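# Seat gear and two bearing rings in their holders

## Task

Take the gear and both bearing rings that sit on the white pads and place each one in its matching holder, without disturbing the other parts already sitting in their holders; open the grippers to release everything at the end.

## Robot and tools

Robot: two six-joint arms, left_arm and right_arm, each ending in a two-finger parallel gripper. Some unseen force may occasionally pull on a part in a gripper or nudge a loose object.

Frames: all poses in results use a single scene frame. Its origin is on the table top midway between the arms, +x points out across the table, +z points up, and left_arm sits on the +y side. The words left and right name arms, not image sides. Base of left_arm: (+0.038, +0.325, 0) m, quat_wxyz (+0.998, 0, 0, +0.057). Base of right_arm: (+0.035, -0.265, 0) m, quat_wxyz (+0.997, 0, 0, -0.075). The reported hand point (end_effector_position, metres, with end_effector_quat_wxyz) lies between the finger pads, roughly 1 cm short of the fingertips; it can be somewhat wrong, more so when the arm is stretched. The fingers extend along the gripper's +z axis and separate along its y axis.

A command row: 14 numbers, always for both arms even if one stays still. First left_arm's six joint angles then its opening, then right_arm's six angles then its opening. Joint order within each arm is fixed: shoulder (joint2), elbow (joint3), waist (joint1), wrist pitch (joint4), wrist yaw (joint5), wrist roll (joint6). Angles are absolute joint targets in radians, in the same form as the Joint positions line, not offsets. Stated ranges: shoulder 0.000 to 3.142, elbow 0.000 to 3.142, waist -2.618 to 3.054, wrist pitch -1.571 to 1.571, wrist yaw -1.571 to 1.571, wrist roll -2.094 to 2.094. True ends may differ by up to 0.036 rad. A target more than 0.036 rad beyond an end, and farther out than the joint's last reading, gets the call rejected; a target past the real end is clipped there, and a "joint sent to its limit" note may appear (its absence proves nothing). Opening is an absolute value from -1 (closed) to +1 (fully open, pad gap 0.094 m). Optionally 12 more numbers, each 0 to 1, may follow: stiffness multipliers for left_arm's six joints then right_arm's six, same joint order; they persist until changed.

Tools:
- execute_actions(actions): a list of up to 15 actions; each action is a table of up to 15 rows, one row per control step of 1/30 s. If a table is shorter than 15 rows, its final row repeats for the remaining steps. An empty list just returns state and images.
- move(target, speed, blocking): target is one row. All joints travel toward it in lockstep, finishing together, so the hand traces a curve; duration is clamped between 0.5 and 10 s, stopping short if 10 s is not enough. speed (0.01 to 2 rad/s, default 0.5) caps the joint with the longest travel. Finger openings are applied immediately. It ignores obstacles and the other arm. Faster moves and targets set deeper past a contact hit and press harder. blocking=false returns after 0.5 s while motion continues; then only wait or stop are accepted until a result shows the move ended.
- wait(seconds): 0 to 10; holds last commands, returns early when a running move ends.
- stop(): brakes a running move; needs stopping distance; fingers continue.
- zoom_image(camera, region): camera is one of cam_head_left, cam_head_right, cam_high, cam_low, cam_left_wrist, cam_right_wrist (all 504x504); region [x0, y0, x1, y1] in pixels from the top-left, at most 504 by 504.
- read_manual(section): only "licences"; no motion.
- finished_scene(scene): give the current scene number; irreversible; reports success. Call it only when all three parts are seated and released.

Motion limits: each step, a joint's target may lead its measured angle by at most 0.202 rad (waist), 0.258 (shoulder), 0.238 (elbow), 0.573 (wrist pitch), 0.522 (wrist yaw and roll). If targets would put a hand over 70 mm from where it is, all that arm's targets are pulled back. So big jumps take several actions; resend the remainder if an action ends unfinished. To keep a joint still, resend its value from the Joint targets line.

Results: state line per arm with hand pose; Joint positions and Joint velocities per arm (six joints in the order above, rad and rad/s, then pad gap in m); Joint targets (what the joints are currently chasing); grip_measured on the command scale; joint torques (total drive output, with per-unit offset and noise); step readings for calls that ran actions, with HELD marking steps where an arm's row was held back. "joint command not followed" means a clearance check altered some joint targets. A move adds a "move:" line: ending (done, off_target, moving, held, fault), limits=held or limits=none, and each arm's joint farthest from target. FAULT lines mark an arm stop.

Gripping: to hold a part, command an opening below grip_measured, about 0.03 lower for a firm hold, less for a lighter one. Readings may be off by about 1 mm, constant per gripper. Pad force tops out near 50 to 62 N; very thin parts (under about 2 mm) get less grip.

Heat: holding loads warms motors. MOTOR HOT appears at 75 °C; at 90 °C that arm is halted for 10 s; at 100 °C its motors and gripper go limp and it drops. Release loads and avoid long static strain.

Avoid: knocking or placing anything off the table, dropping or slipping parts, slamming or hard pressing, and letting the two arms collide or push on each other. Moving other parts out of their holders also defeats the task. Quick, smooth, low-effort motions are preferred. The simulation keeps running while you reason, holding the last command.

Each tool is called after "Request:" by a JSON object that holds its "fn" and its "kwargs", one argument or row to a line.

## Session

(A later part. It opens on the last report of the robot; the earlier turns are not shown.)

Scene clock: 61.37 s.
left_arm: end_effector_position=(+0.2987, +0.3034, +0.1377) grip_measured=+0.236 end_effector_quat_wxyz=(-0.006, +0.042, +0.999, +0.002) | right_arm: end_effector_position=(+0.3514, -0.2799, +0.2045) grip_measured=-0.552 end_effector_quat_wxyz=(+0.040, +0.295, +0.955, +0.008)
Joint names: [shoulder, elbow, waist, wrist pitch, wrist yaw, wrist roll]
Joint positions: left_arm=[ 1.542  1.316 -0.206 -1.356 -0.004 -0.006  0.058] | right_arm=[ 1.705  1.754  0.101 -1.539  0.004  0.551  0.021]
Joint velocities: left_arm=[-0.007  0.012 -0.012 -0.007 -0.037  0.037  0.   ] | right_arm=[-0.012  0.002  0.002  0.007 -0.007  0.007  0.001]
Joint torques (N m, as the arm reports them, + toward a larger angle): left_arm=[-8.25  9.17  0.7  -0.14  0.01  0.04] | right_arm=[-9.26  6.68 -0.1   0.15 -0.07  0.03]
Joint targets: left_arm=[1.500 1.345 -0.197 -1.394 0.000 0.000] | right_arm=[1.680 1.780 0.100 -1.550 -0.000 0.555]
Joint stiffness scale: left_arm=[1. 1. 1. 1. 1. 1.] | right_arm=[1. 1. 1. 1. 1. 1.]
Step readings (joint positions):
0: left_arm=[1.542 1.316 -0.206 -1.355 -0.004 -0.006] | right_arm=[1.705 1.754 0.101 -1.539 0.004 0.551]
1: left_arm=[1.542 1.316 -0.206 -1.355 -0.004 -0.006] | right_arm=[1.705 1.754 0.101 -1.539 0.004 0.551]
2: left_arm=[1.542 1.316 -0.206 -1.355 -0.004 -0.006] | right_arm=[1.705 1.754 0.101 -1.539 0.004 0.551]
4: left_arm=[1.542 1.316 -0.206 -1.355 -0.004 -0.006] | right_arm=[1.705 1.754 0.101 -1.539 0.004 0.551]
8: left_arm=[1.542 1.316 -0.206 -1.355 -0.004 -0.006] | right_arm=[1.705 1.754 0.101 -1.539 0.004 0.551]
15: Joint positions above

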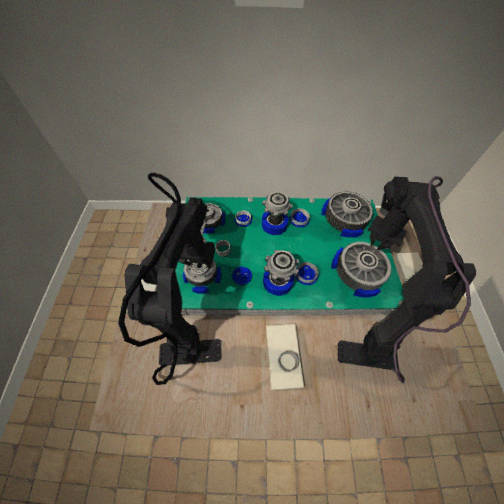

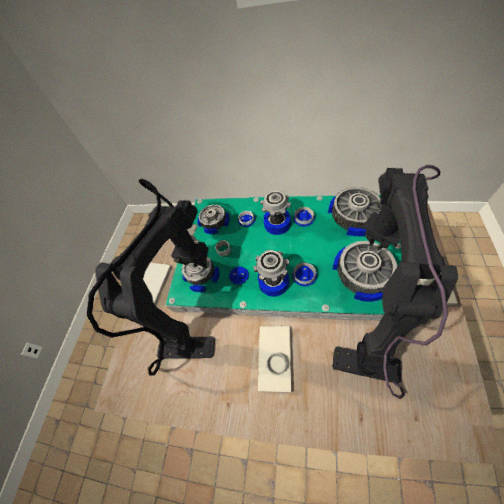

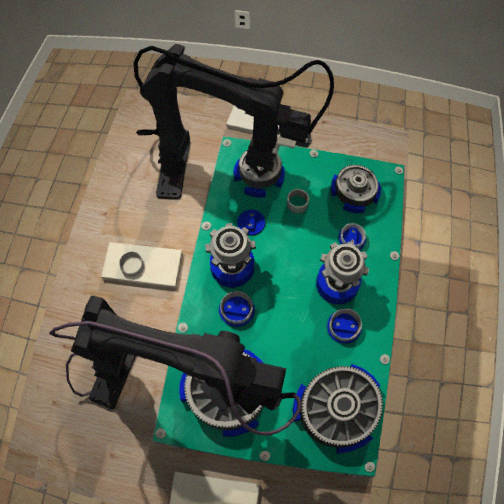

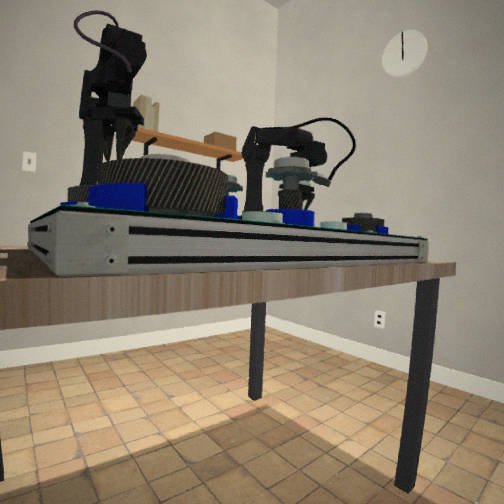

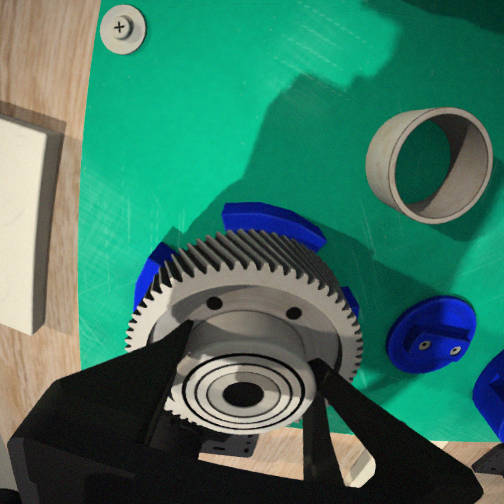

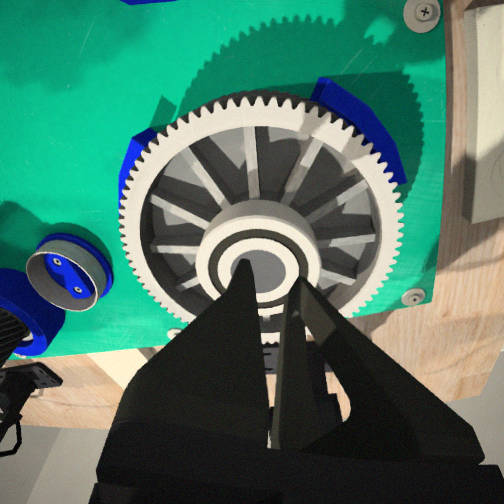

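Request:
{"fn": "execute_actions", "kwargs": {
  "actions": [
    [[1.5,1.345,-0.197,-1.397,0,0,0.195,1.68,1.78,0.1,-1.55,0,0.555,-0.55],[1.5,1.345,-0.197,-1.40,0,0,0.195,1.68,1.78,0.1,-1.55,0,0.555,-0.55]]
  ]
}}

Request:
{"fn": "zoom_image", "kwargs": {
  "camera": "cam_left_wrist",
  "region": [110, 160, 400, 450]
}}

Scene clock: 62.27 s.
left_arm: end_effector_position=(+0.2976, +0.3035, +0.1377) grip_measured=+0.236 end_effector_quat_wxyz=(-0.008, +0.042, +0.999, +0.002) | right_arm: end_effector_position=(+0.3514, -0.2799, +0.2045) grip_measured=-0.552 end_effector_quat_wxyz=(+0.040, +0.295, +0.955, +0.008)
Joint names: [shoulder, elbow, waist, wrist pitch, wrist yaw, wrist roll]
Joint positions: left_arm=[ 1.542  1.316 -0.206 -1.361 -0.004 -0.006  0.058] | right_arm=[ 1.705  1.754  0.101 -1.539  0.004  0.551  0.021]
Joint velocities: left_arm=[ 0.007 -0.022 -0.007  0.022 -0.051 -0.037  0.001] | right_arm=[-0.002 -0.002 -0.007  0.007 -0.066 -0.037 -0.   ]
Joint torques (N m, as the arm reports them, + toward a larger angle): left_arm=[-8.24  9.15  0.72 -0.17  0.01  0.02] | right_arm=[-9.23  6.78 -0.05  0.14 -0.08  0.04]
Joint targets: left_arm=[1.500 1.345 -0.197 -1.400 -0.000 -0.000] | right_arm=[1.680 1.780 0.100 -1.550 -0.000 0.555]
Joint stiffness scale: left_arm=[1. 1. 1. 1. 1. 1.] | right_arm=[1. 1. 1. 1. 1. 1.]
Step readings (joint positions):
0: left_arm=[1.542 1.316 -0.206 -1.356 -0.004 -0.006] | right_arm=[1.705 1.754 0.101 -1.539 0.004 0.551]
1: left_arm=[1.542 1.316 -0.206 -1.356 -0.004 -0.006] | right_arm=[1.705 1.754 0.101 -1.539 0.004 0.551]
2: left_arm=[1.542 1.316 -0.206 -1.356 -0.004 -0.006] | right_arm=[1.705 1.754 0.101 -1.539 0.004 0.551]
4: left_arm=[1.542 1.316 -0.206 -1.358 -0.004 -0.006] | right_arm=[1.705 1.754 0.101 -1.539 0.004 0.551]
8: left_arm=[1.542 1.316 -0.206 -1.360 -0.004 -0.006] | right_arm=[1.705 1.754 0.101 -1.539 0.004 0.551]
15: Joint positions above

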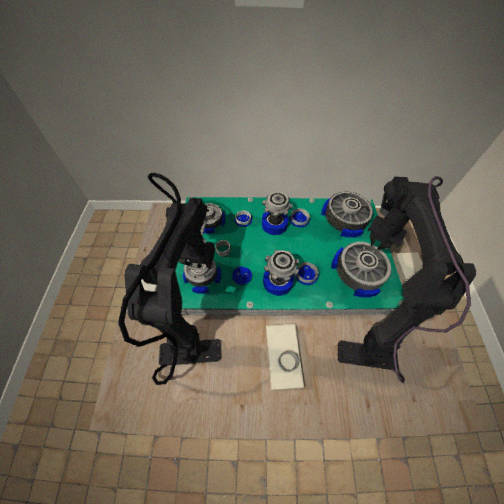

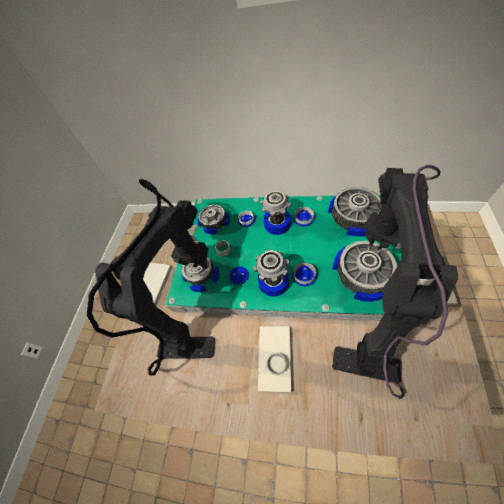

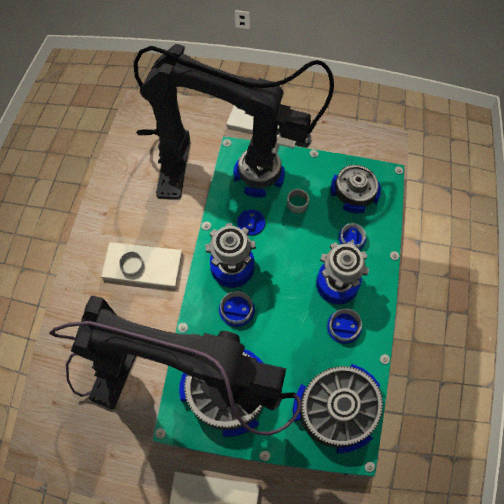

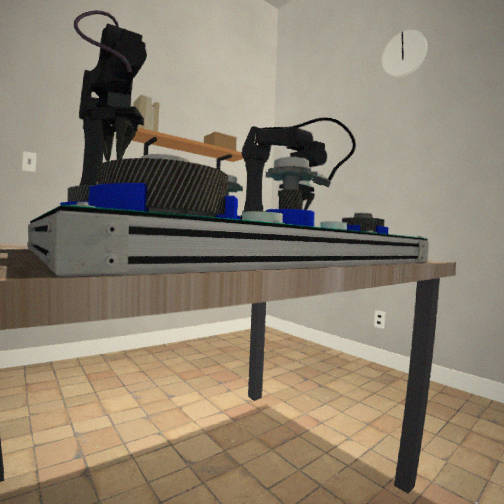

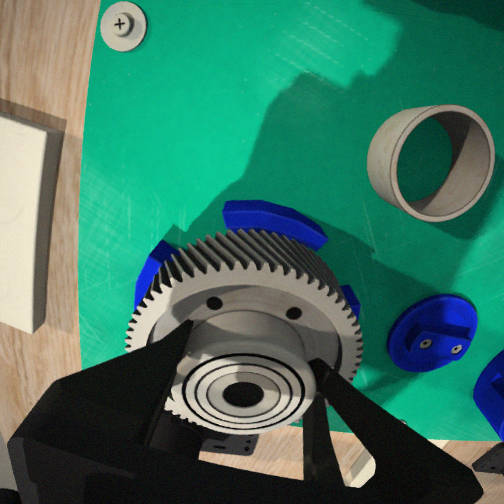

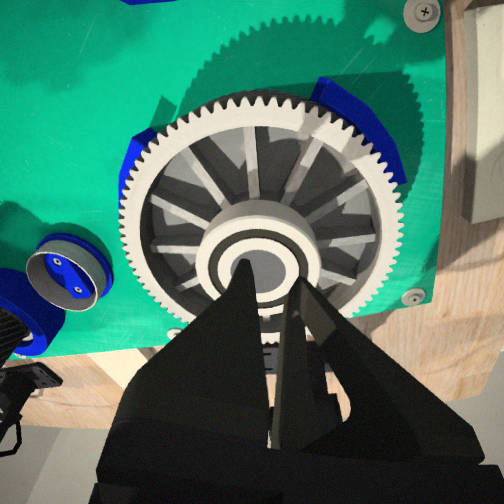

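Region (110, 160, 400, 450) of cam_left_wrist's 504x504 image, scaled by 1.738, with more detail than that image has.

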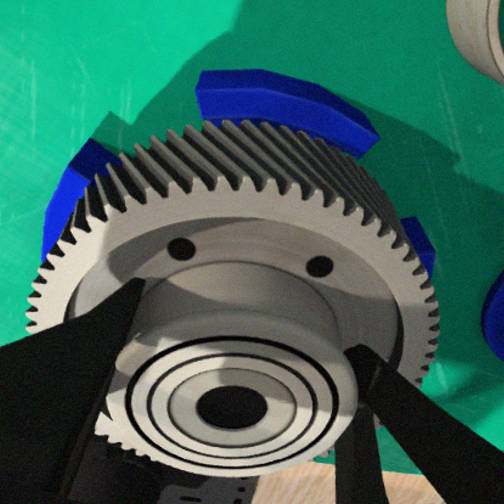

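Request:
{"fn": "execute_actions", "kwargs": {
  "actions": [
    [[1.503,1.345,-0.197,-1.395,0,0,0.195,1.68,1.78,0.1,-1.55,0,0.555,-0.55],[1.506,1.345,-0.197,-1.39,0,0,0.195,1.68,1.78,0.1,-1.55,0,0.555,-0.55],[1.509,1.345,-0.197,-1.385,0,0,0.195,1.68,1.78,0.1,-1.55,0,0.555,-0.55],[1.512,1.345,-0.197,-1.385,0,0,0.195,1.68,1.78,0.1,-1.55,0,0.555,-0.55],[1.514,1.345,-0.197,-1.385,0,0,0.195,1.68,1.78,0.1,-1.55,0,0.555,-0.55],[1.516,1.345,-0.197,-1.385,0,0,0.195,1.68,1.78,0.1,-1.55,0,0.555,-0.55],[1.518,1.345,-0.197,-1.385,0,0,0.195,1.68,1.78,0.1,-1.55,0,0.555,-0.55],[1.520,1.345,-0.197,-1.385,0,0,0.195,1.68,1.78,0.1,-1.55,0,0.555,-0.55],[1.522,1.345,-0.197,-1.385,0,0,0.195,1.68,1.78,0.1,-1.55,0,0.555,-0.55]],
    [[1.522,1.345,-0.197,-1.385,0,0,0.195,1.68,1.78,0.1,-1.55,0,0.555,-0.55]]
  ]
}}

Request:
{"fn": "zoom_image", "kwargs": {
  "camera": "cam_left_wrist",
  "region": [110, 160, 400, 450]
}}

Scene clock: 63.97 s.
left_arm: end_effector_position=(+0.2978, +0.3036, +0.1330) grip_measured=+0.236 end_effector_quat_wxyz=(-0.018, +0.042, +0.999, +0.003) | right_arm: end_effector_position=(+0.3514, -0.2799, +0.2045) grip_measured=-0.552 end_effector_quat_wxyz=(+0.040, +0.295, +0.955, +0.008)
Joint names: [shoulder, elbow, waist, wrist pitch, wrist yaw, wrist roll]
Joint positions: left_arm=[ 1.561  1.316 -0.206 -1.361 -0.004 -0.006  0.058] | right_arm=[ 1.705  1.754  0.101 -1.539  0.004  0.551  0.021]
Joint velocities: left_arm=[ 0.002  0.002 -0.002 -0.022  0.007  0.037  0.   ] | right_arm=[-0.007 -0.007  0.012 -0.081  0.022 -0.051  0.   ]
Joint torques (N m, as the arm reports them, + toward a larger angle): left_arm=[-8.18  9.07  0.68 -0.02  0.01  0.05] | right_arm=[-9.21  6.72 -0.08  0.14 -0.07  0.02]
Joint targets: left_arm=[1.522 1.345 -0.197 -1.385 0.000 -0.000] | right_arm=[1.680 1.780 0.100 -1.550 -0.000 0.555]
Joint stiffness scale: left_arm=[1. 1. 1. 1. 1. 1.] | right_arm=[1. 1. 1. 1. 1. 1.]
Step readings (joint positions; steps 1 to 15: 1st action; 16 to 30: 2nd action):
0: left_arm=[1.542 1.316 -0.206 -1.361 -0.004 -0.006] | right_arm=[1.705 1.754 0.101 -1.539 0.004 0.551]
1: left_arm=[1.542 1.316 -0.206 -1.361 -0.004 -0.006] | right_arm=[1.705 1.754 0.101 -1.539 0.004 0.551]
2: left_arm=[1.542 1.316 -0.206 -1.361 -0.004 -0.006] | right_arm=[1.705 1.754 0.101 -1.539 0.004 0.551]
4: left_arm=[1.543 1.316 -0.206 -1.361 -0.004 -0.006] | right_arm=[1.705 1.754 0.101 -1.539 0.004 0.551]
8: left_arm=[1.555 1.316 -0.206 -1.361 -0.004 -0.006] | right_arm=[1.705 1.754 0.101 -1.539 0.004 0.551]
15: left_arm=[1.561 1.316 -0.206 -1.361 -0.004 -0.006] | right_arm=[1.705 1.754 0.101 -1.539 0.004 0.551]
16: left_arm=[1.561 1.316 -0.206 -1.361 -0.004 -0.006] | right_arm=[1.705 1.754 0.101 -1.539 0.004 0.551]
17: left_arm=[1.561 1.316 -0.206 -1.361 -0.004 -0.006] | right_arm=[1.705 1.754 0.101 -1.539 0.004 0.551]
19: left_arm=[1.561 1.316 -0.206 -1.361 -0.004 -0.006] | right_arm=[1.705 1.754 0.101 -1.539 0.004 0.551]
23: left_arm=[1.561 1.316 -0.206 -1.361 -0.004 -0.006] | right_arm=[1.705 1.754 0.101 -1.539 0.004 0.551]
30: Joint positions above

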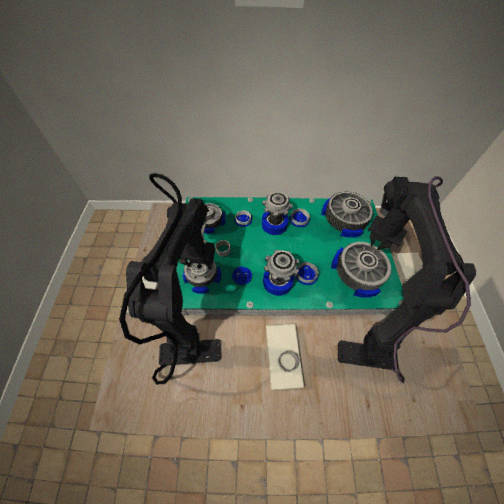

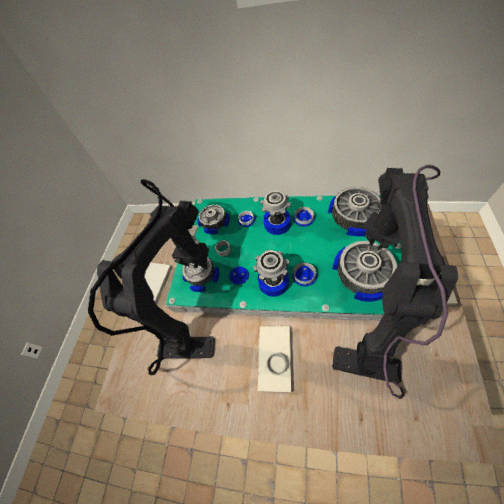

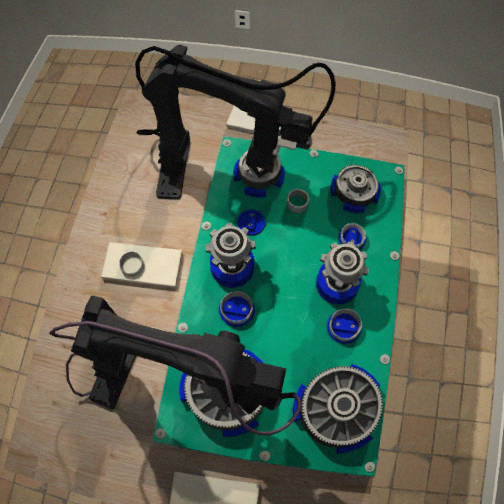

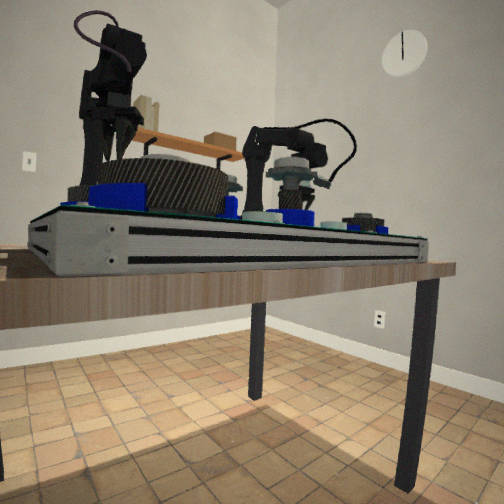

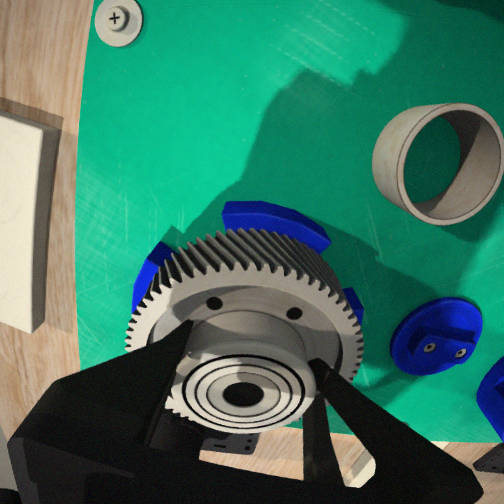

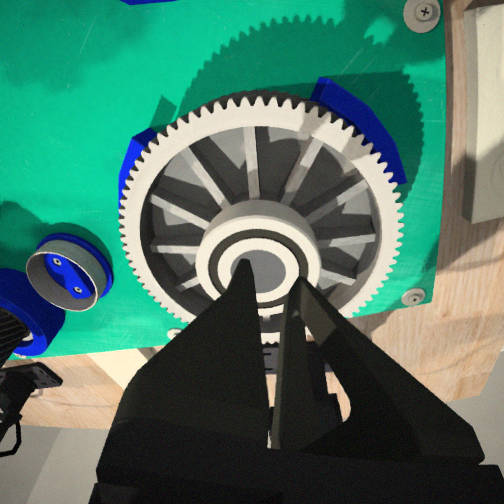

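Region (110, 160, 400, 450) of cam_left_wrist's 504x504 image, scaled by 1.738, with more detail than that image has.

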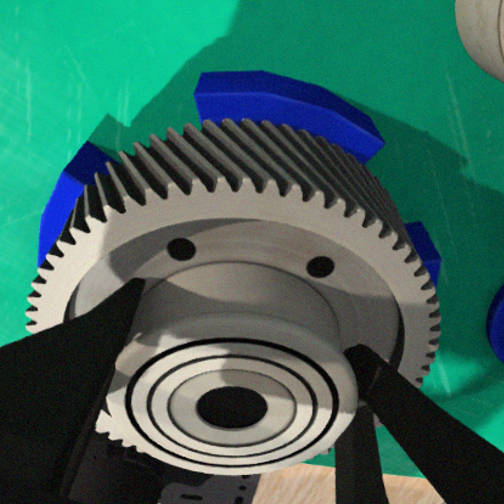

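Request:
{"fn": "execute_actions", "kwargs": {
  "actions": [
    [[1.522,1.343,-0.197,-1.382,0,0,0.195,1.68,1.78,0.1,-1.55,0,0.555,-0.55],[1.522,1.341,-0.197,-1.379,0,0,0.195,1.68,1.78,0.1,-1.55,0,0.555,-0.55],[1.522,1.339,-0.197,-1.376,0,0,0.195,1.68,1.78,0.1,-1.55,0,0.555,-0.55],[1.522,1.337,-0.197,-1.374,0,0,0.195,1.68,1.78,0.1,-1.55,0,0.555,-0.55],[1.522,1.335,-0.197,-1.374,0,0,0.195,1.68,1.78,0.1,-1.55,0,0.555,-0.55]]
  ]
}}

Request:
{"fn": "zoom_image", "kwargs": {
  "camera": "cam_left_wrist",
  "region": [110, 160, 400, 450]
}}

Scene clock: 65.00 s.
left_arm: end_effector_position=(+0.2978, +0.3036, +0.1330) grip_measured=+0.236 end_effector_quat_wxyz=(-0.018, +0.042, +0.999, +0.003) | right_arm: end_effector_position=(+0.3514, -0.2799, +0.2045) grip_measured=-0.552 end_effector_quat_wxyz=(+0.040, +0.295, +0.955, +0.008)
Joint names: [shoulder, elbow, waist, wrist pitch, wrist yaw, wrist roll]
Joint positions: left_arm=[ 1.561  1.316 -0.206 -1.361 -0.004 -0.006  0.058] | right_arm=[ 1.705  1.754  0.101 -1.539  0.004  0.551  0.021]
Joint velocities: left_arm=[-0.007 -0.032 -0.007 -0.007 -0.081 -0.007  0.   ] | right_arm=[-0.002  0.002  0.012 -0.051 -0.037 -0.066 -0.001]
Joint torques (N m, as the arm reports them, + toward a larger angle): left_arm=[-8.22  8.27  0.74  0.11  0.02  0.04] | right_arm=[-9.26  6.72 -0.07  0.12 -0.07  0.03]
Joint targets: left_arm=[1.522 1.335 -0.197 -1.374 0.000 -0.000] | right_arm=[1.680 1.780 0.100 -1.550 -0.000 0.555]
Joint stiffness scale: left_arm=[1. 1. 1. 1. 1. 1.] | right_arm=[1. 1. 1. 1. 1. 1.]
Step readings (joint positions):
0: left_arm=[1.561 1.316 -0.206 -1.361 -0.004 -0.006] | right_arm=[1.705 1.754 0.101 -1.539 0.004 0.551]
1: left_arm=[1.561 1.316 -0.206 -1.361 -0.004 -0.006] | right_arm=[1.705 1.754 0.101 -1.539 0.004 0.551]
2: left_arm=[1.561 1.316 -0.206 -1.361 -0.004 -0.006] | right_arm=[1.705 1.754 0.101 -1.539 0.004 0.551]
4: left_arm=[1.561 1.316 -0.206 -1.361 -0.004 -0.006] | right_arm=[1.705 1.754 0.101 -1.539 0.004 0.551]
8: left_arm=[1.561 1.316 -0.206 -1.361 -0.004 -0.006] | right_arm=[1.705 1.754 0.101 -1.539 0.004 0.551]
15: Joint positions above

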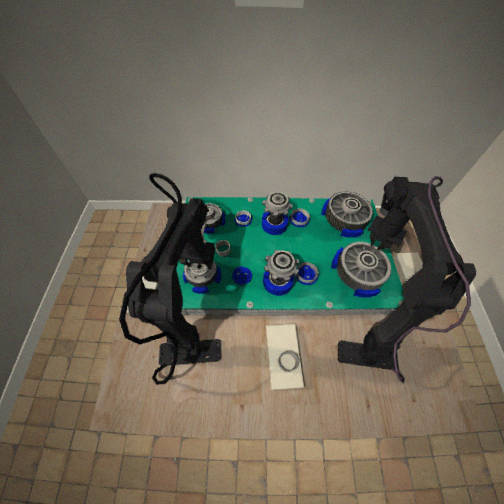

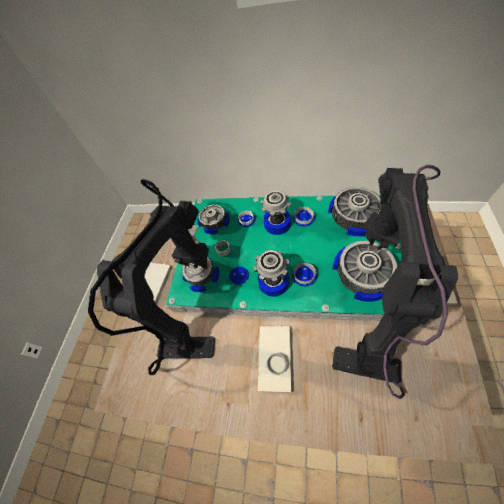

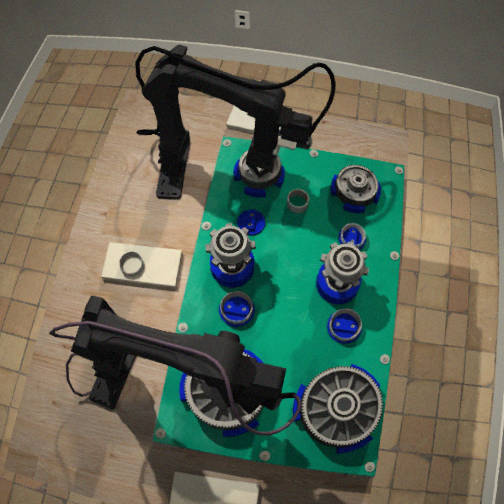

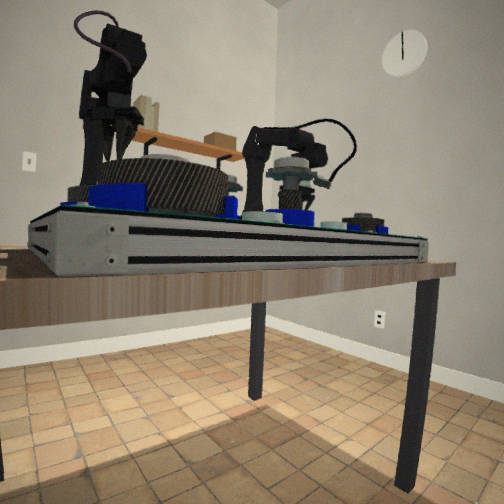

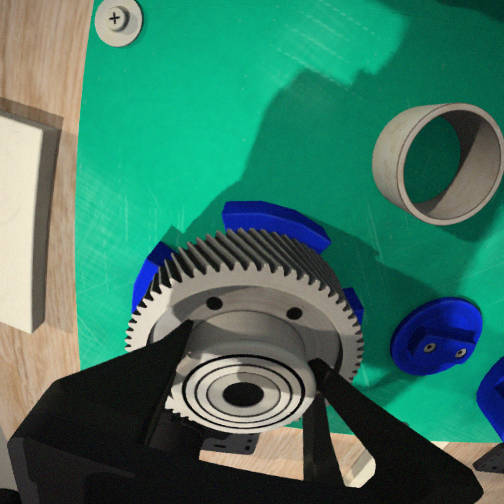

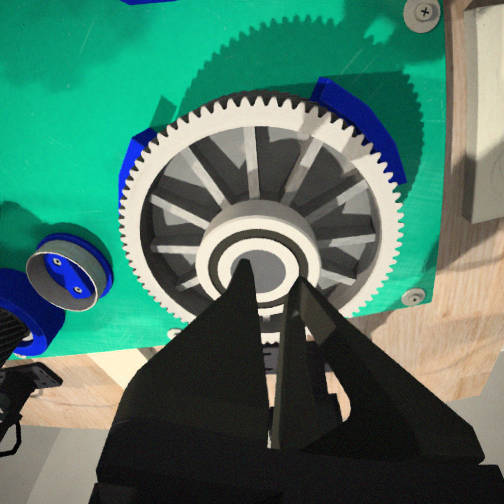

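Region (110, 160, 400, 450) of cam_left_wrist's 504x504 image, scaled by 1.738, with more detail than that image has.

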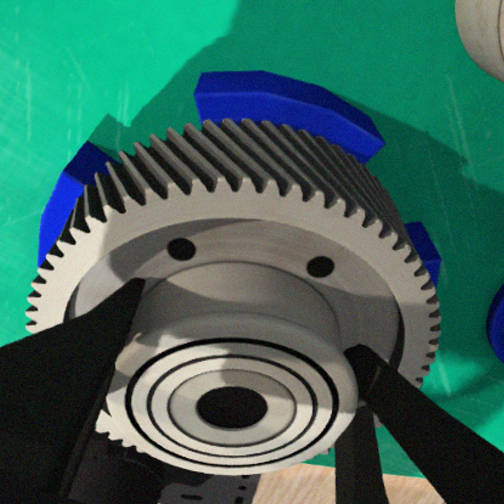

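Request:
{"fn": "execute_actions", "kwargs": {
  "actions": [
    [[1.522,1.342,-0.197,-1.385,0,0,0.195,1.68,1.78,0.1,-1.55,0,0.555,-0.55],[1.522,1.342,-0.197,-1.395,0,0,0.195,1.68,1.78,0.1,-1.55,0,0.555,-0.55],[1.522,1.342,-0.197,-1.401,0,0,0.195,1.68,1.78,0.1,-1.55,0,0.555,-0.55],[1.522,1.342,-0.197,-1.405,0,0,0.195,1.68,1.78,0.1,-1.55,0,0.555,-0.55],[1.522,1.342,-0.197,-1.409,0,0,0.195,1.68,1.78,0.1,-1.55,0,0.555,-0.55],[1.522,1.342,-0.197,-1.412,0,0,0.195,1.68,1.78,0.1,-1.55,0,0.555,-0.55]]
  ]
}}

Request:
{"fn": "zoom_image", "kwargs": {
  "camera": "cam_left_wrist",
  "region": [110, 160, 400, 450]
}}

Scene clock: 65.97 s.
left_arm: end_effector_position=(+0.2978, +0.3036, +0.1330) grip_measured=+0.236 end_effector_quat_wxyz=(-0.018, +0.042, +0.999, +0.003) | right_arm: end_effector_position=(+0.3514, -0.2799, +0.2045) grip_measured=-0.552 end_effector_quat_wxyz=(+0.040, +0.295, +0.955, +0.008)
Joint names: [shoulder, elbow, waist, wrist pitch, wrist yaw, wrist roll]
Joint positions: left_arm=[ 1.561  1.316 -0.206 -1.361 -0.004 -0.006  0.058] | right_arm=[ 1.705  1.754  0.101 -1.539  0.004  0.551  0.021]
Joint velocities: left_arm=[-0.007  0.012 -0.012  0.081 -0.051  0.007  0.001] | right_arm=[ 0.002  0.012 -0.022  0.037  0.007  0.081 -0.   ]
Joint torques (N m, as the arm reports them, + toward a larger angle): left_arm=[-8.17  8.84  0.72 -0.34  0.    0.05] | right_arm=[-9.24  6.72 -0.13  0.15 -0.08  0.03]
Joint targets: left_arm=[1.522 1.342 -0.197 -1.412 -0.000 -0.000] | right_arm=[1.680 1.780 0.100 -1.550 0.000 0.555]
Joint stiffness scale: left_arm=[1. 1. 1. 1. 1. 1.] | right_arm=[1. 1. 1. 1. 1. 1.]
Step readings (joint positions):
0: left_arm=[1.561 1.316 -0.206 -1.361 -0.004 -0.006] | right_arm=[1.705 1.754 0.101 -1.539 0.004 0.551]
1: left_arm=[1.561 1.316 -0.206 -1.361 -0.004 -0.006] | right_arm=[1.705 1.754 0.101 -1.539 0.004 0.551]
2: left_arm=[1.561 1.316 -0.206 -1.361 -0.004 -0.006] | right_arm=[1.705 1.754 0.101 -1.539 0.004 0.551]
4: left_arm=[1.561 1.316 -0.206 -1.361 -0.004 -0.006] | right_arm=[1.705 1.754 0.101 -1.539 0.004 0.551]
8: left_arm=[1.561 1.316 -0.206 -1.361 -0.004 -0.006] | right_arm=[1.705 1.754 0.101 -1.539 0.004 0.551]
15: Joint positions above

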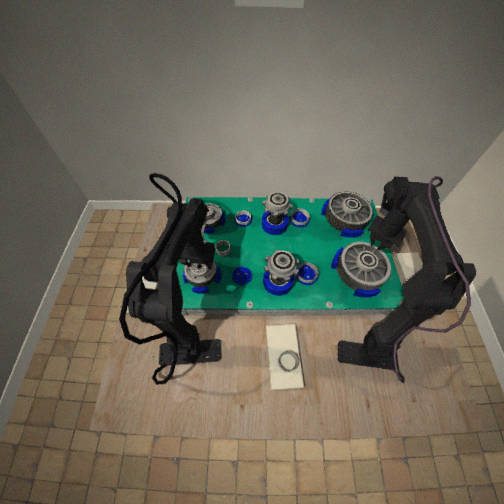

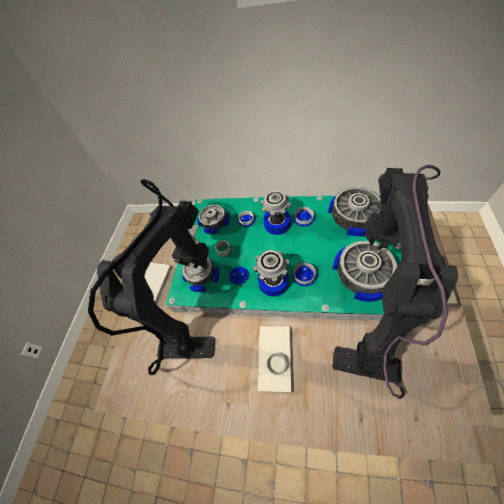

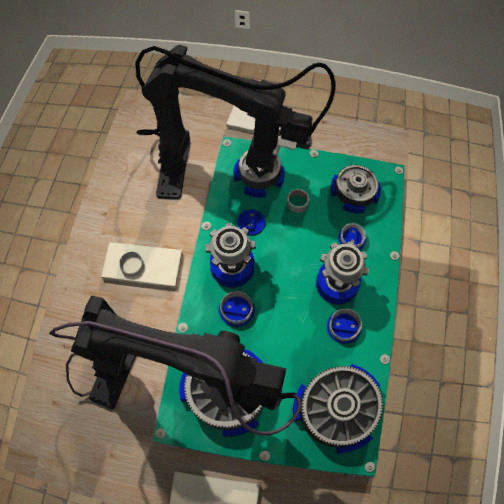

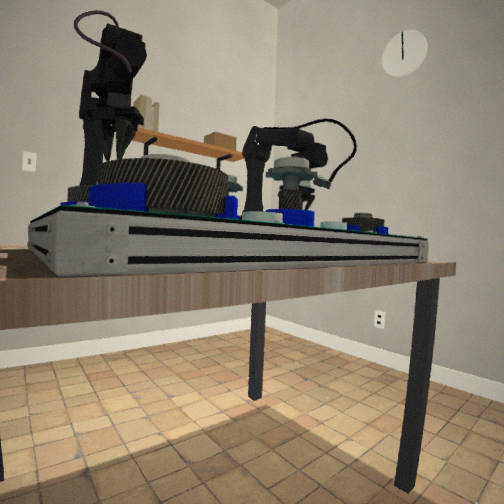

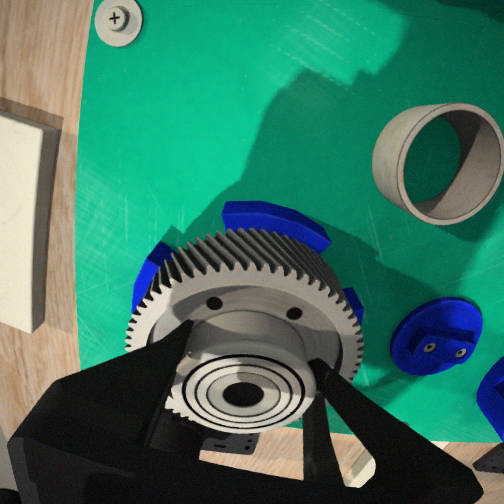

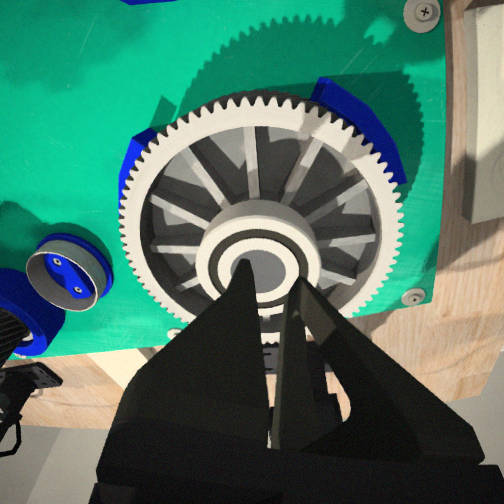

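Region (110, 160, 400, 450) of cam_left_wrist's 504x504 image, scaled by 1.738, with more detail than that image has.

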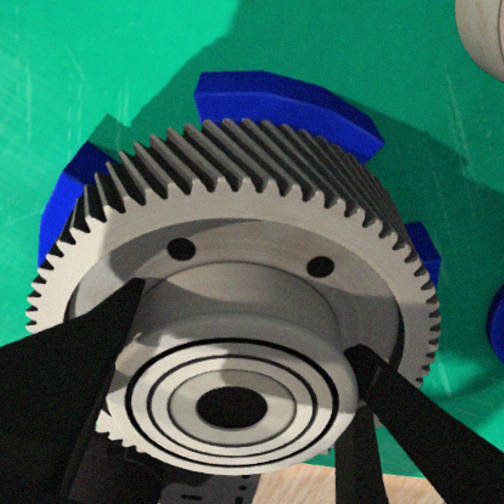

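Request:
{"fn": "execute_actions", "kwargs": {
  "actions": [
    [[1.51,1.345,-0.197,-1.405,0,0,0.195,1.68,1.78,0.1,-1.55,0,0.555,-0.55],[1.50,1.345,-0.197,-1.405,0,0,0.195,1.68,1.78,0.1,-1.55,0,0.555,-0.55],[1.49,1.345,-0.197,-1.405,0,0,0.195,1.68,1.78,0.1,-1.55,0,0.555,-0.55],[1.485,1.345,-0.197,-1.405,0,0,0.195,1.68,1.78,0.1,-1.55,0,0.555,-0.55],[1.48,1.345,-0.197,-1.405,0,0,0.195,1.68,1.78,0.1,-1.55,0,0.555,-0.55],[1.476,1.345,-0.197,-1.405,0,0,0.195,1.68,1.78,0.1,-1.55,0,0.555,-0.55],[1.473,1.345,-0.197,-1.405,0,0,0.195,1.68,1.78,0.1,-1.55,0,0.555,-0.55]],
    [[1.473,1.345,-0.197,-1.405,0,0,0.195,1.68,1.78,0.1,-1.55,0,0.555,-0.55]]
  ]
}}

Request:
{"fn": "zoom_image", "kwargs": {
  "camera": "cam_left_wrist",
  "region": [110, 160, 400, 450]
}}

Scene clock: 67.73 s.
left_arm: end_effector_position=(+0.2972, +0.3036, +0.1362) grip_measured=+0.236 end_effector_quat_wxyz=(-0.012, +0.042, +0.999, +0.003) | right_arm: end_effector_position=(+0.3514, -0.2799, +0.2045) grip_measured=-0.552 end_effector_quat_wxyz=(+0.040, +0.295, +0.955, +0.008)
Joint names: [shoulder, elbow, waist, wrist pitch, wrist yaw, wrist roll]
Joint positions: left_arm=[ 1.548  1.316 -0.206 -1.363 -0.004 -0.006  0.058] | right_arm=[ 1.705  1.754  0.101 -1.539  0.004  0.551  0.021]
Joint velocities: left_arm=[ 0.002 -0.012  0.022 -0.007  0.037 -0.007 -0.001] | right_arm=[-0.007  0.002 -0.007  0.051 -0.037 -0.037  0.001]
Joint torques (N m, as the arm reports them, + toward a larger angle): left_arm=[-10.73   9.12   0.74  -0.24   0.     0.06] | right_arm=[-9.27  6.73 -0.06  0.13 -0.09  0.03]
Joint targets: left_arm=[1.473 1.345 -0.197 -1.405 -0.000 -0.000] | right_arm=[1.680 1.780 0.100 -1.550 -0.000 0.555]
Joint stiffness scale: left_arm=[1. 1. 1. 1. 1. 1.] | right_arm=[1. 1. 1. 1. 1. 1.]
Step readings (joint positions; steps 1 to 15: 1st action; 16 to 30: 2nd action):
0: left_arm=[1.561 1.316 -0.206 -1.361 -0.004 -0.006] | right_arm=[1.705 1.754 0.101 -1.539 0.004 0.551]
1: left_arm=[1.561 1.316 -0.206 -1.361 -0.004 -0.006] | right_arm=[1.705 1.754 0.101 -1.539 0.004 0.551]
2: left_arm=[1.561 1.316 -0.206 -1.361 -0.004 -0.006] | right_arm=[1.705 1.754 0.101 -1.539 0.004 0.551]
4: left_arm=[1.561 1.316 -0.206 -1.361 -0.004 -0.006] | right_arm=[1.705 1.754 0.101 -1.539 0.004 0.551]
8: left_arm=[1.554 1.316 -0.206 -1.362 -0.004 -0.006] | right_arm=[1.705 1.754 0.101 -1.539 0.004 0.551]
15: left_arm=[1.548 1.316 -0.206 -1.363 -0.004 -0.006] | right_arm=[1.705 1.754 0.101 -1.539 0.004 0.551]
16: left_arm=[1.548 1.316 -0.206 -1.363 -0.004 -0.006] | right_arm=[1.705 1.754 0.101 -1.539 0.004 0.551]
17: left_arm=[1.548 1.316 -0.206 -1.363 -0.004 -0.006] | right_arm=[1.705 1.754 0.101 -1.539 0.004 0.551]
19: left_arm=[1.548 1.316 -0.206 -1.363 -0.004 -0.006] | right_arm=[1.705 1.754 0.101 -1.539 0.004 0.551]
23: left_arm=[1.548 1.316 -0.206 -1.363 -0.004 -0.006] | right_arm=[1.705 1.754 0.101 -1.539 0.004 0.551]
30: Joint positions above

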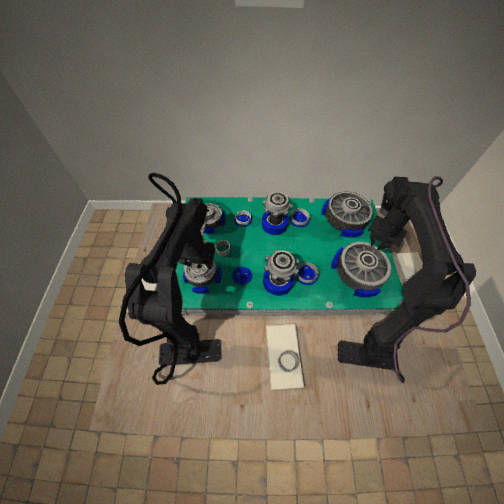

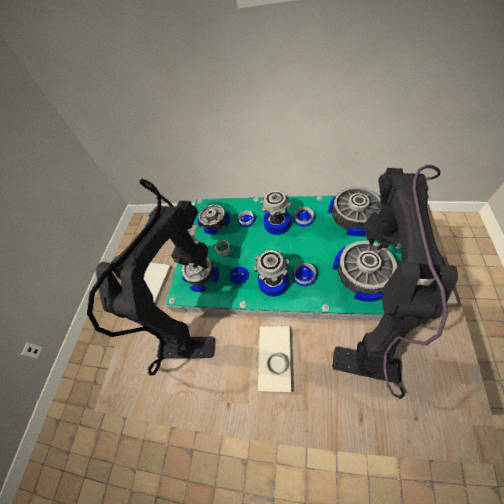

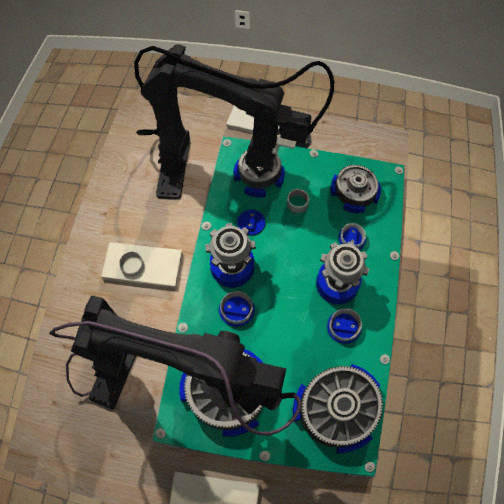

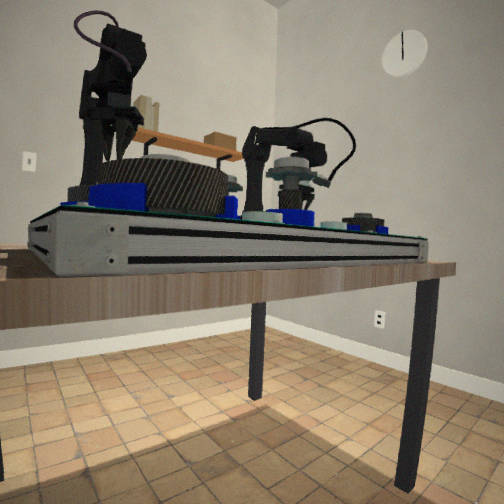

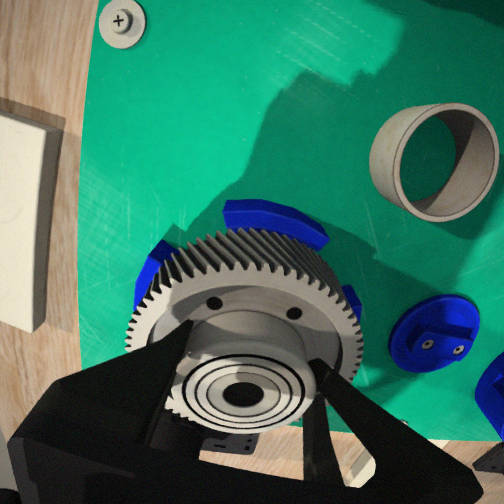

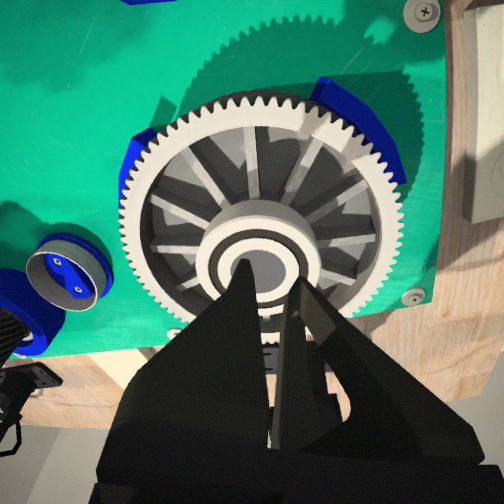

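Region (110, 160, 400, 450) of cam_left_wrist's 504x504 image, scaled by 1.738, with more detail than that image has.

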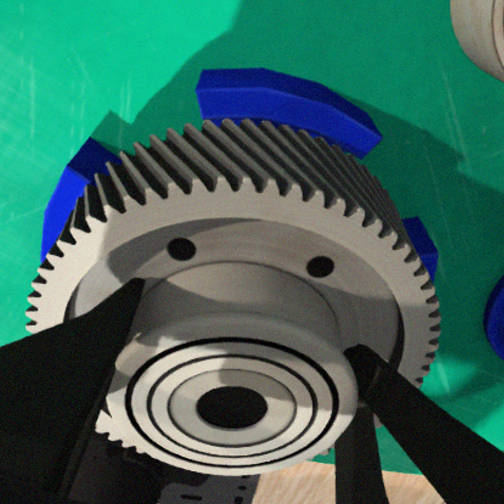

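Request:
{"fn": "execute_actions", "kwargs": {
  "actions": [
    [[1.48,1.345,-0.197,-1.408,0,0,0.195,1.68,1.78,0.1,-1.55,0,0.555,-0.55],[1.485,1.345,-0.197,-1.411,0,0,0.195,1.68,1.78,0.1,-1.55,0,0.555,-0.55],[1.49,1.345,-0.197,-1.414,0,0,0.195,1.68,1.78,0.1,-1.55,0,0.555,-0.55]]
  ]
}}

Request:
{"fn": "zoom_image", "kwargs": {
  "camera": "cam_left_wrist",
  "region": [110, 160, 400, 450]
}}

Scene clock: 68.57 s.
left_arm: end_effector_position=(+0.2956, +0.3038, +0.1363) grip_measured=+0.236 end_effector_quat_wxyz=(-0.015, +0.042, +0.999, +0.003) | right_arm: end_effector_position=(+0.3514, -0.2799, +0.2045) grip_measured=-0.552 end_effector_quat_wxyz=(+0.040, +0.295, +0.955, +0.008)
Joint names: [shoulder, elbow, waist, wrist pitch, wrist yaw, wrist roll]
Joint positions: left_arm=[ 1.548  1.316 -0.206 -1.369 -0.004 -0.006  0.058] | right_arm=[ 1.705  1.754  0.101 -1.539  0.004  0.551  0.021]
Joint velocities: left_arm=[ 0.007 -0.007  0.017 -0.051 -0.051 -0.022  0.001] | right_arm=[ 0.012  0.002  0.012  0.081  0.007 -0.037  0.   ]
Joint torques (N m, as the arm reports them, + toward a larger angle): left_arm=[-9.52  9.12  0.7  -0.28  0.01  0.05] | right_arm=[-9.29  6.69 -0.05  0.15 -0.08  0.04]
Joint targets: left_arm=[1.490 1.345 -0.197 -1.414 0.000 0.000] | right_arm=[1.680 1.780 0.100 -1.550 0.000 0.555]
Joint stiffness scale: left_arm=[1. 1. 1. 1. 1. 1.] | right_arm=[1. 1. 1. 1. 1. 1.]
Step readings (joint positions):
0: left_arm=[1.548 1.316 -0.206 -1.363 -0.004 -0.006] | right_arm=[1.705 1.754 0.101 -1.539 0.004 0.551]
1: left_arm=[1.548 1.316 -0.206 -1.363 -0.004 -0.006] | right_arm=[1.705 1.754 0.101 -1.539 0.004 0.551]
2: left_arm=[1.548 1.316 -0.206 -1.363 -0.004 -0.006] | right_arm=[1.705 1.754 0.101 -1.539 0.004 0.551]
4: left_arm=[1.548 1.316 -0.206 -1.364 -0.004 -0.006] | right_arm=[1.705 1.754 0.101 -1.539 0.004 0.551]
8: left_arm=[1.548 1.316 -0.206 -1.367 -0.004 -0.006] | right_arm=[1.705 1.754 0.101 -1.539 0.004 0.551]
15: Joint positions above

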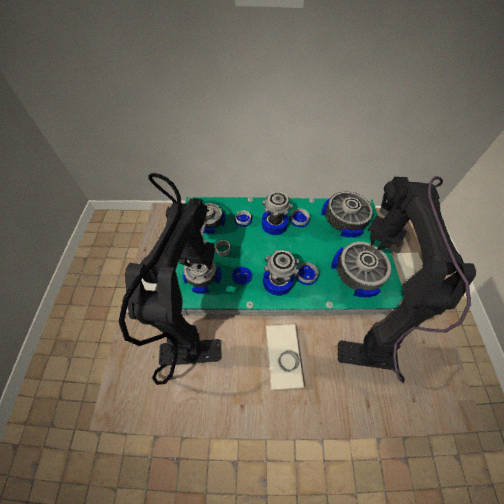

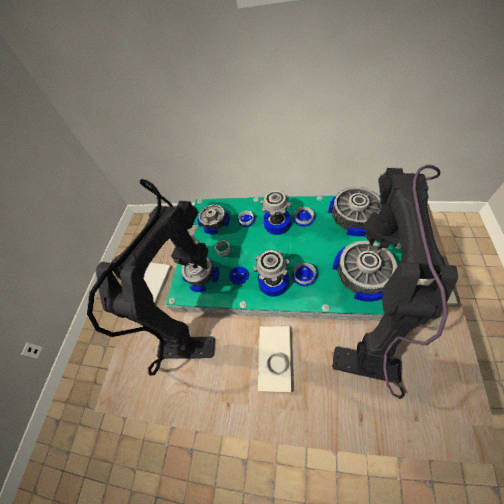

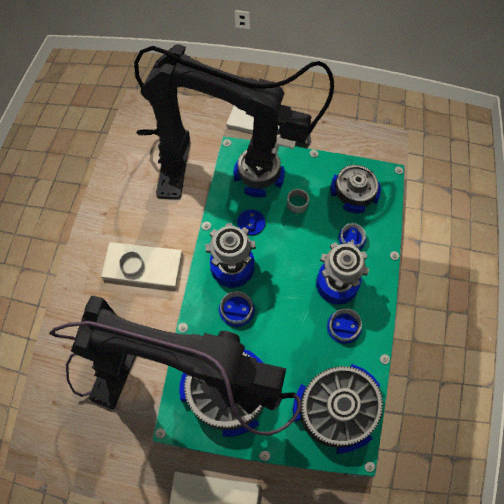

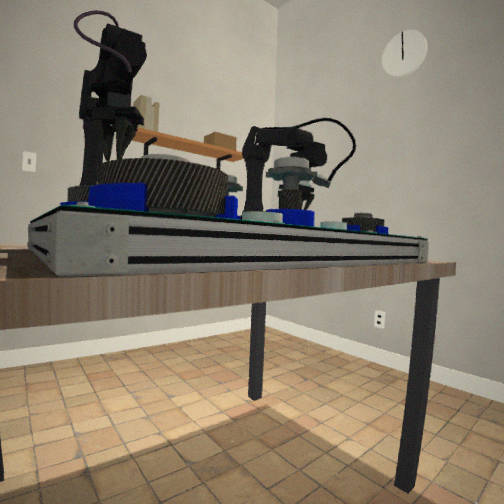

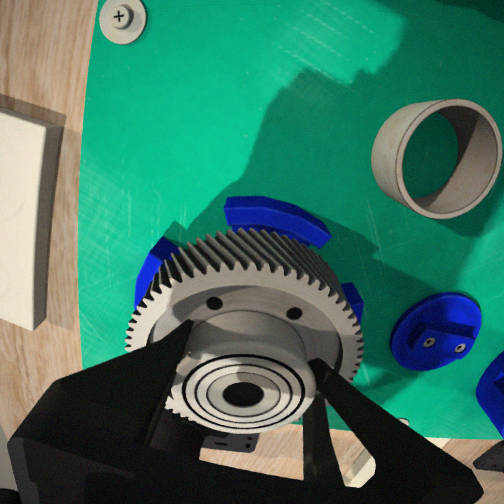

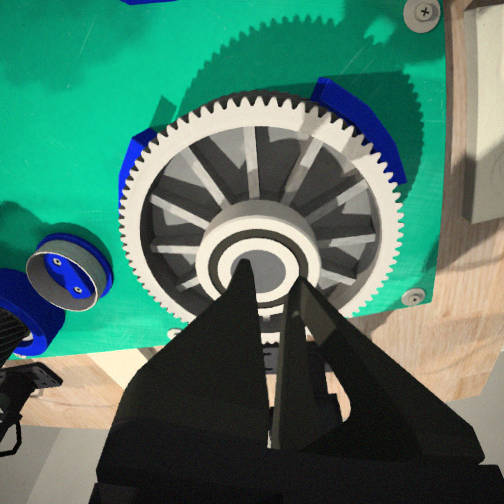

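Region (110, 160, 400, 450) of cam_left_wrist's 504x504 image, scaled by 1.738, with more detail than that image has.

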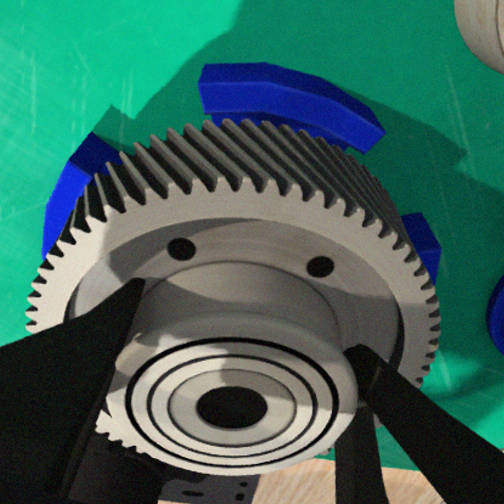

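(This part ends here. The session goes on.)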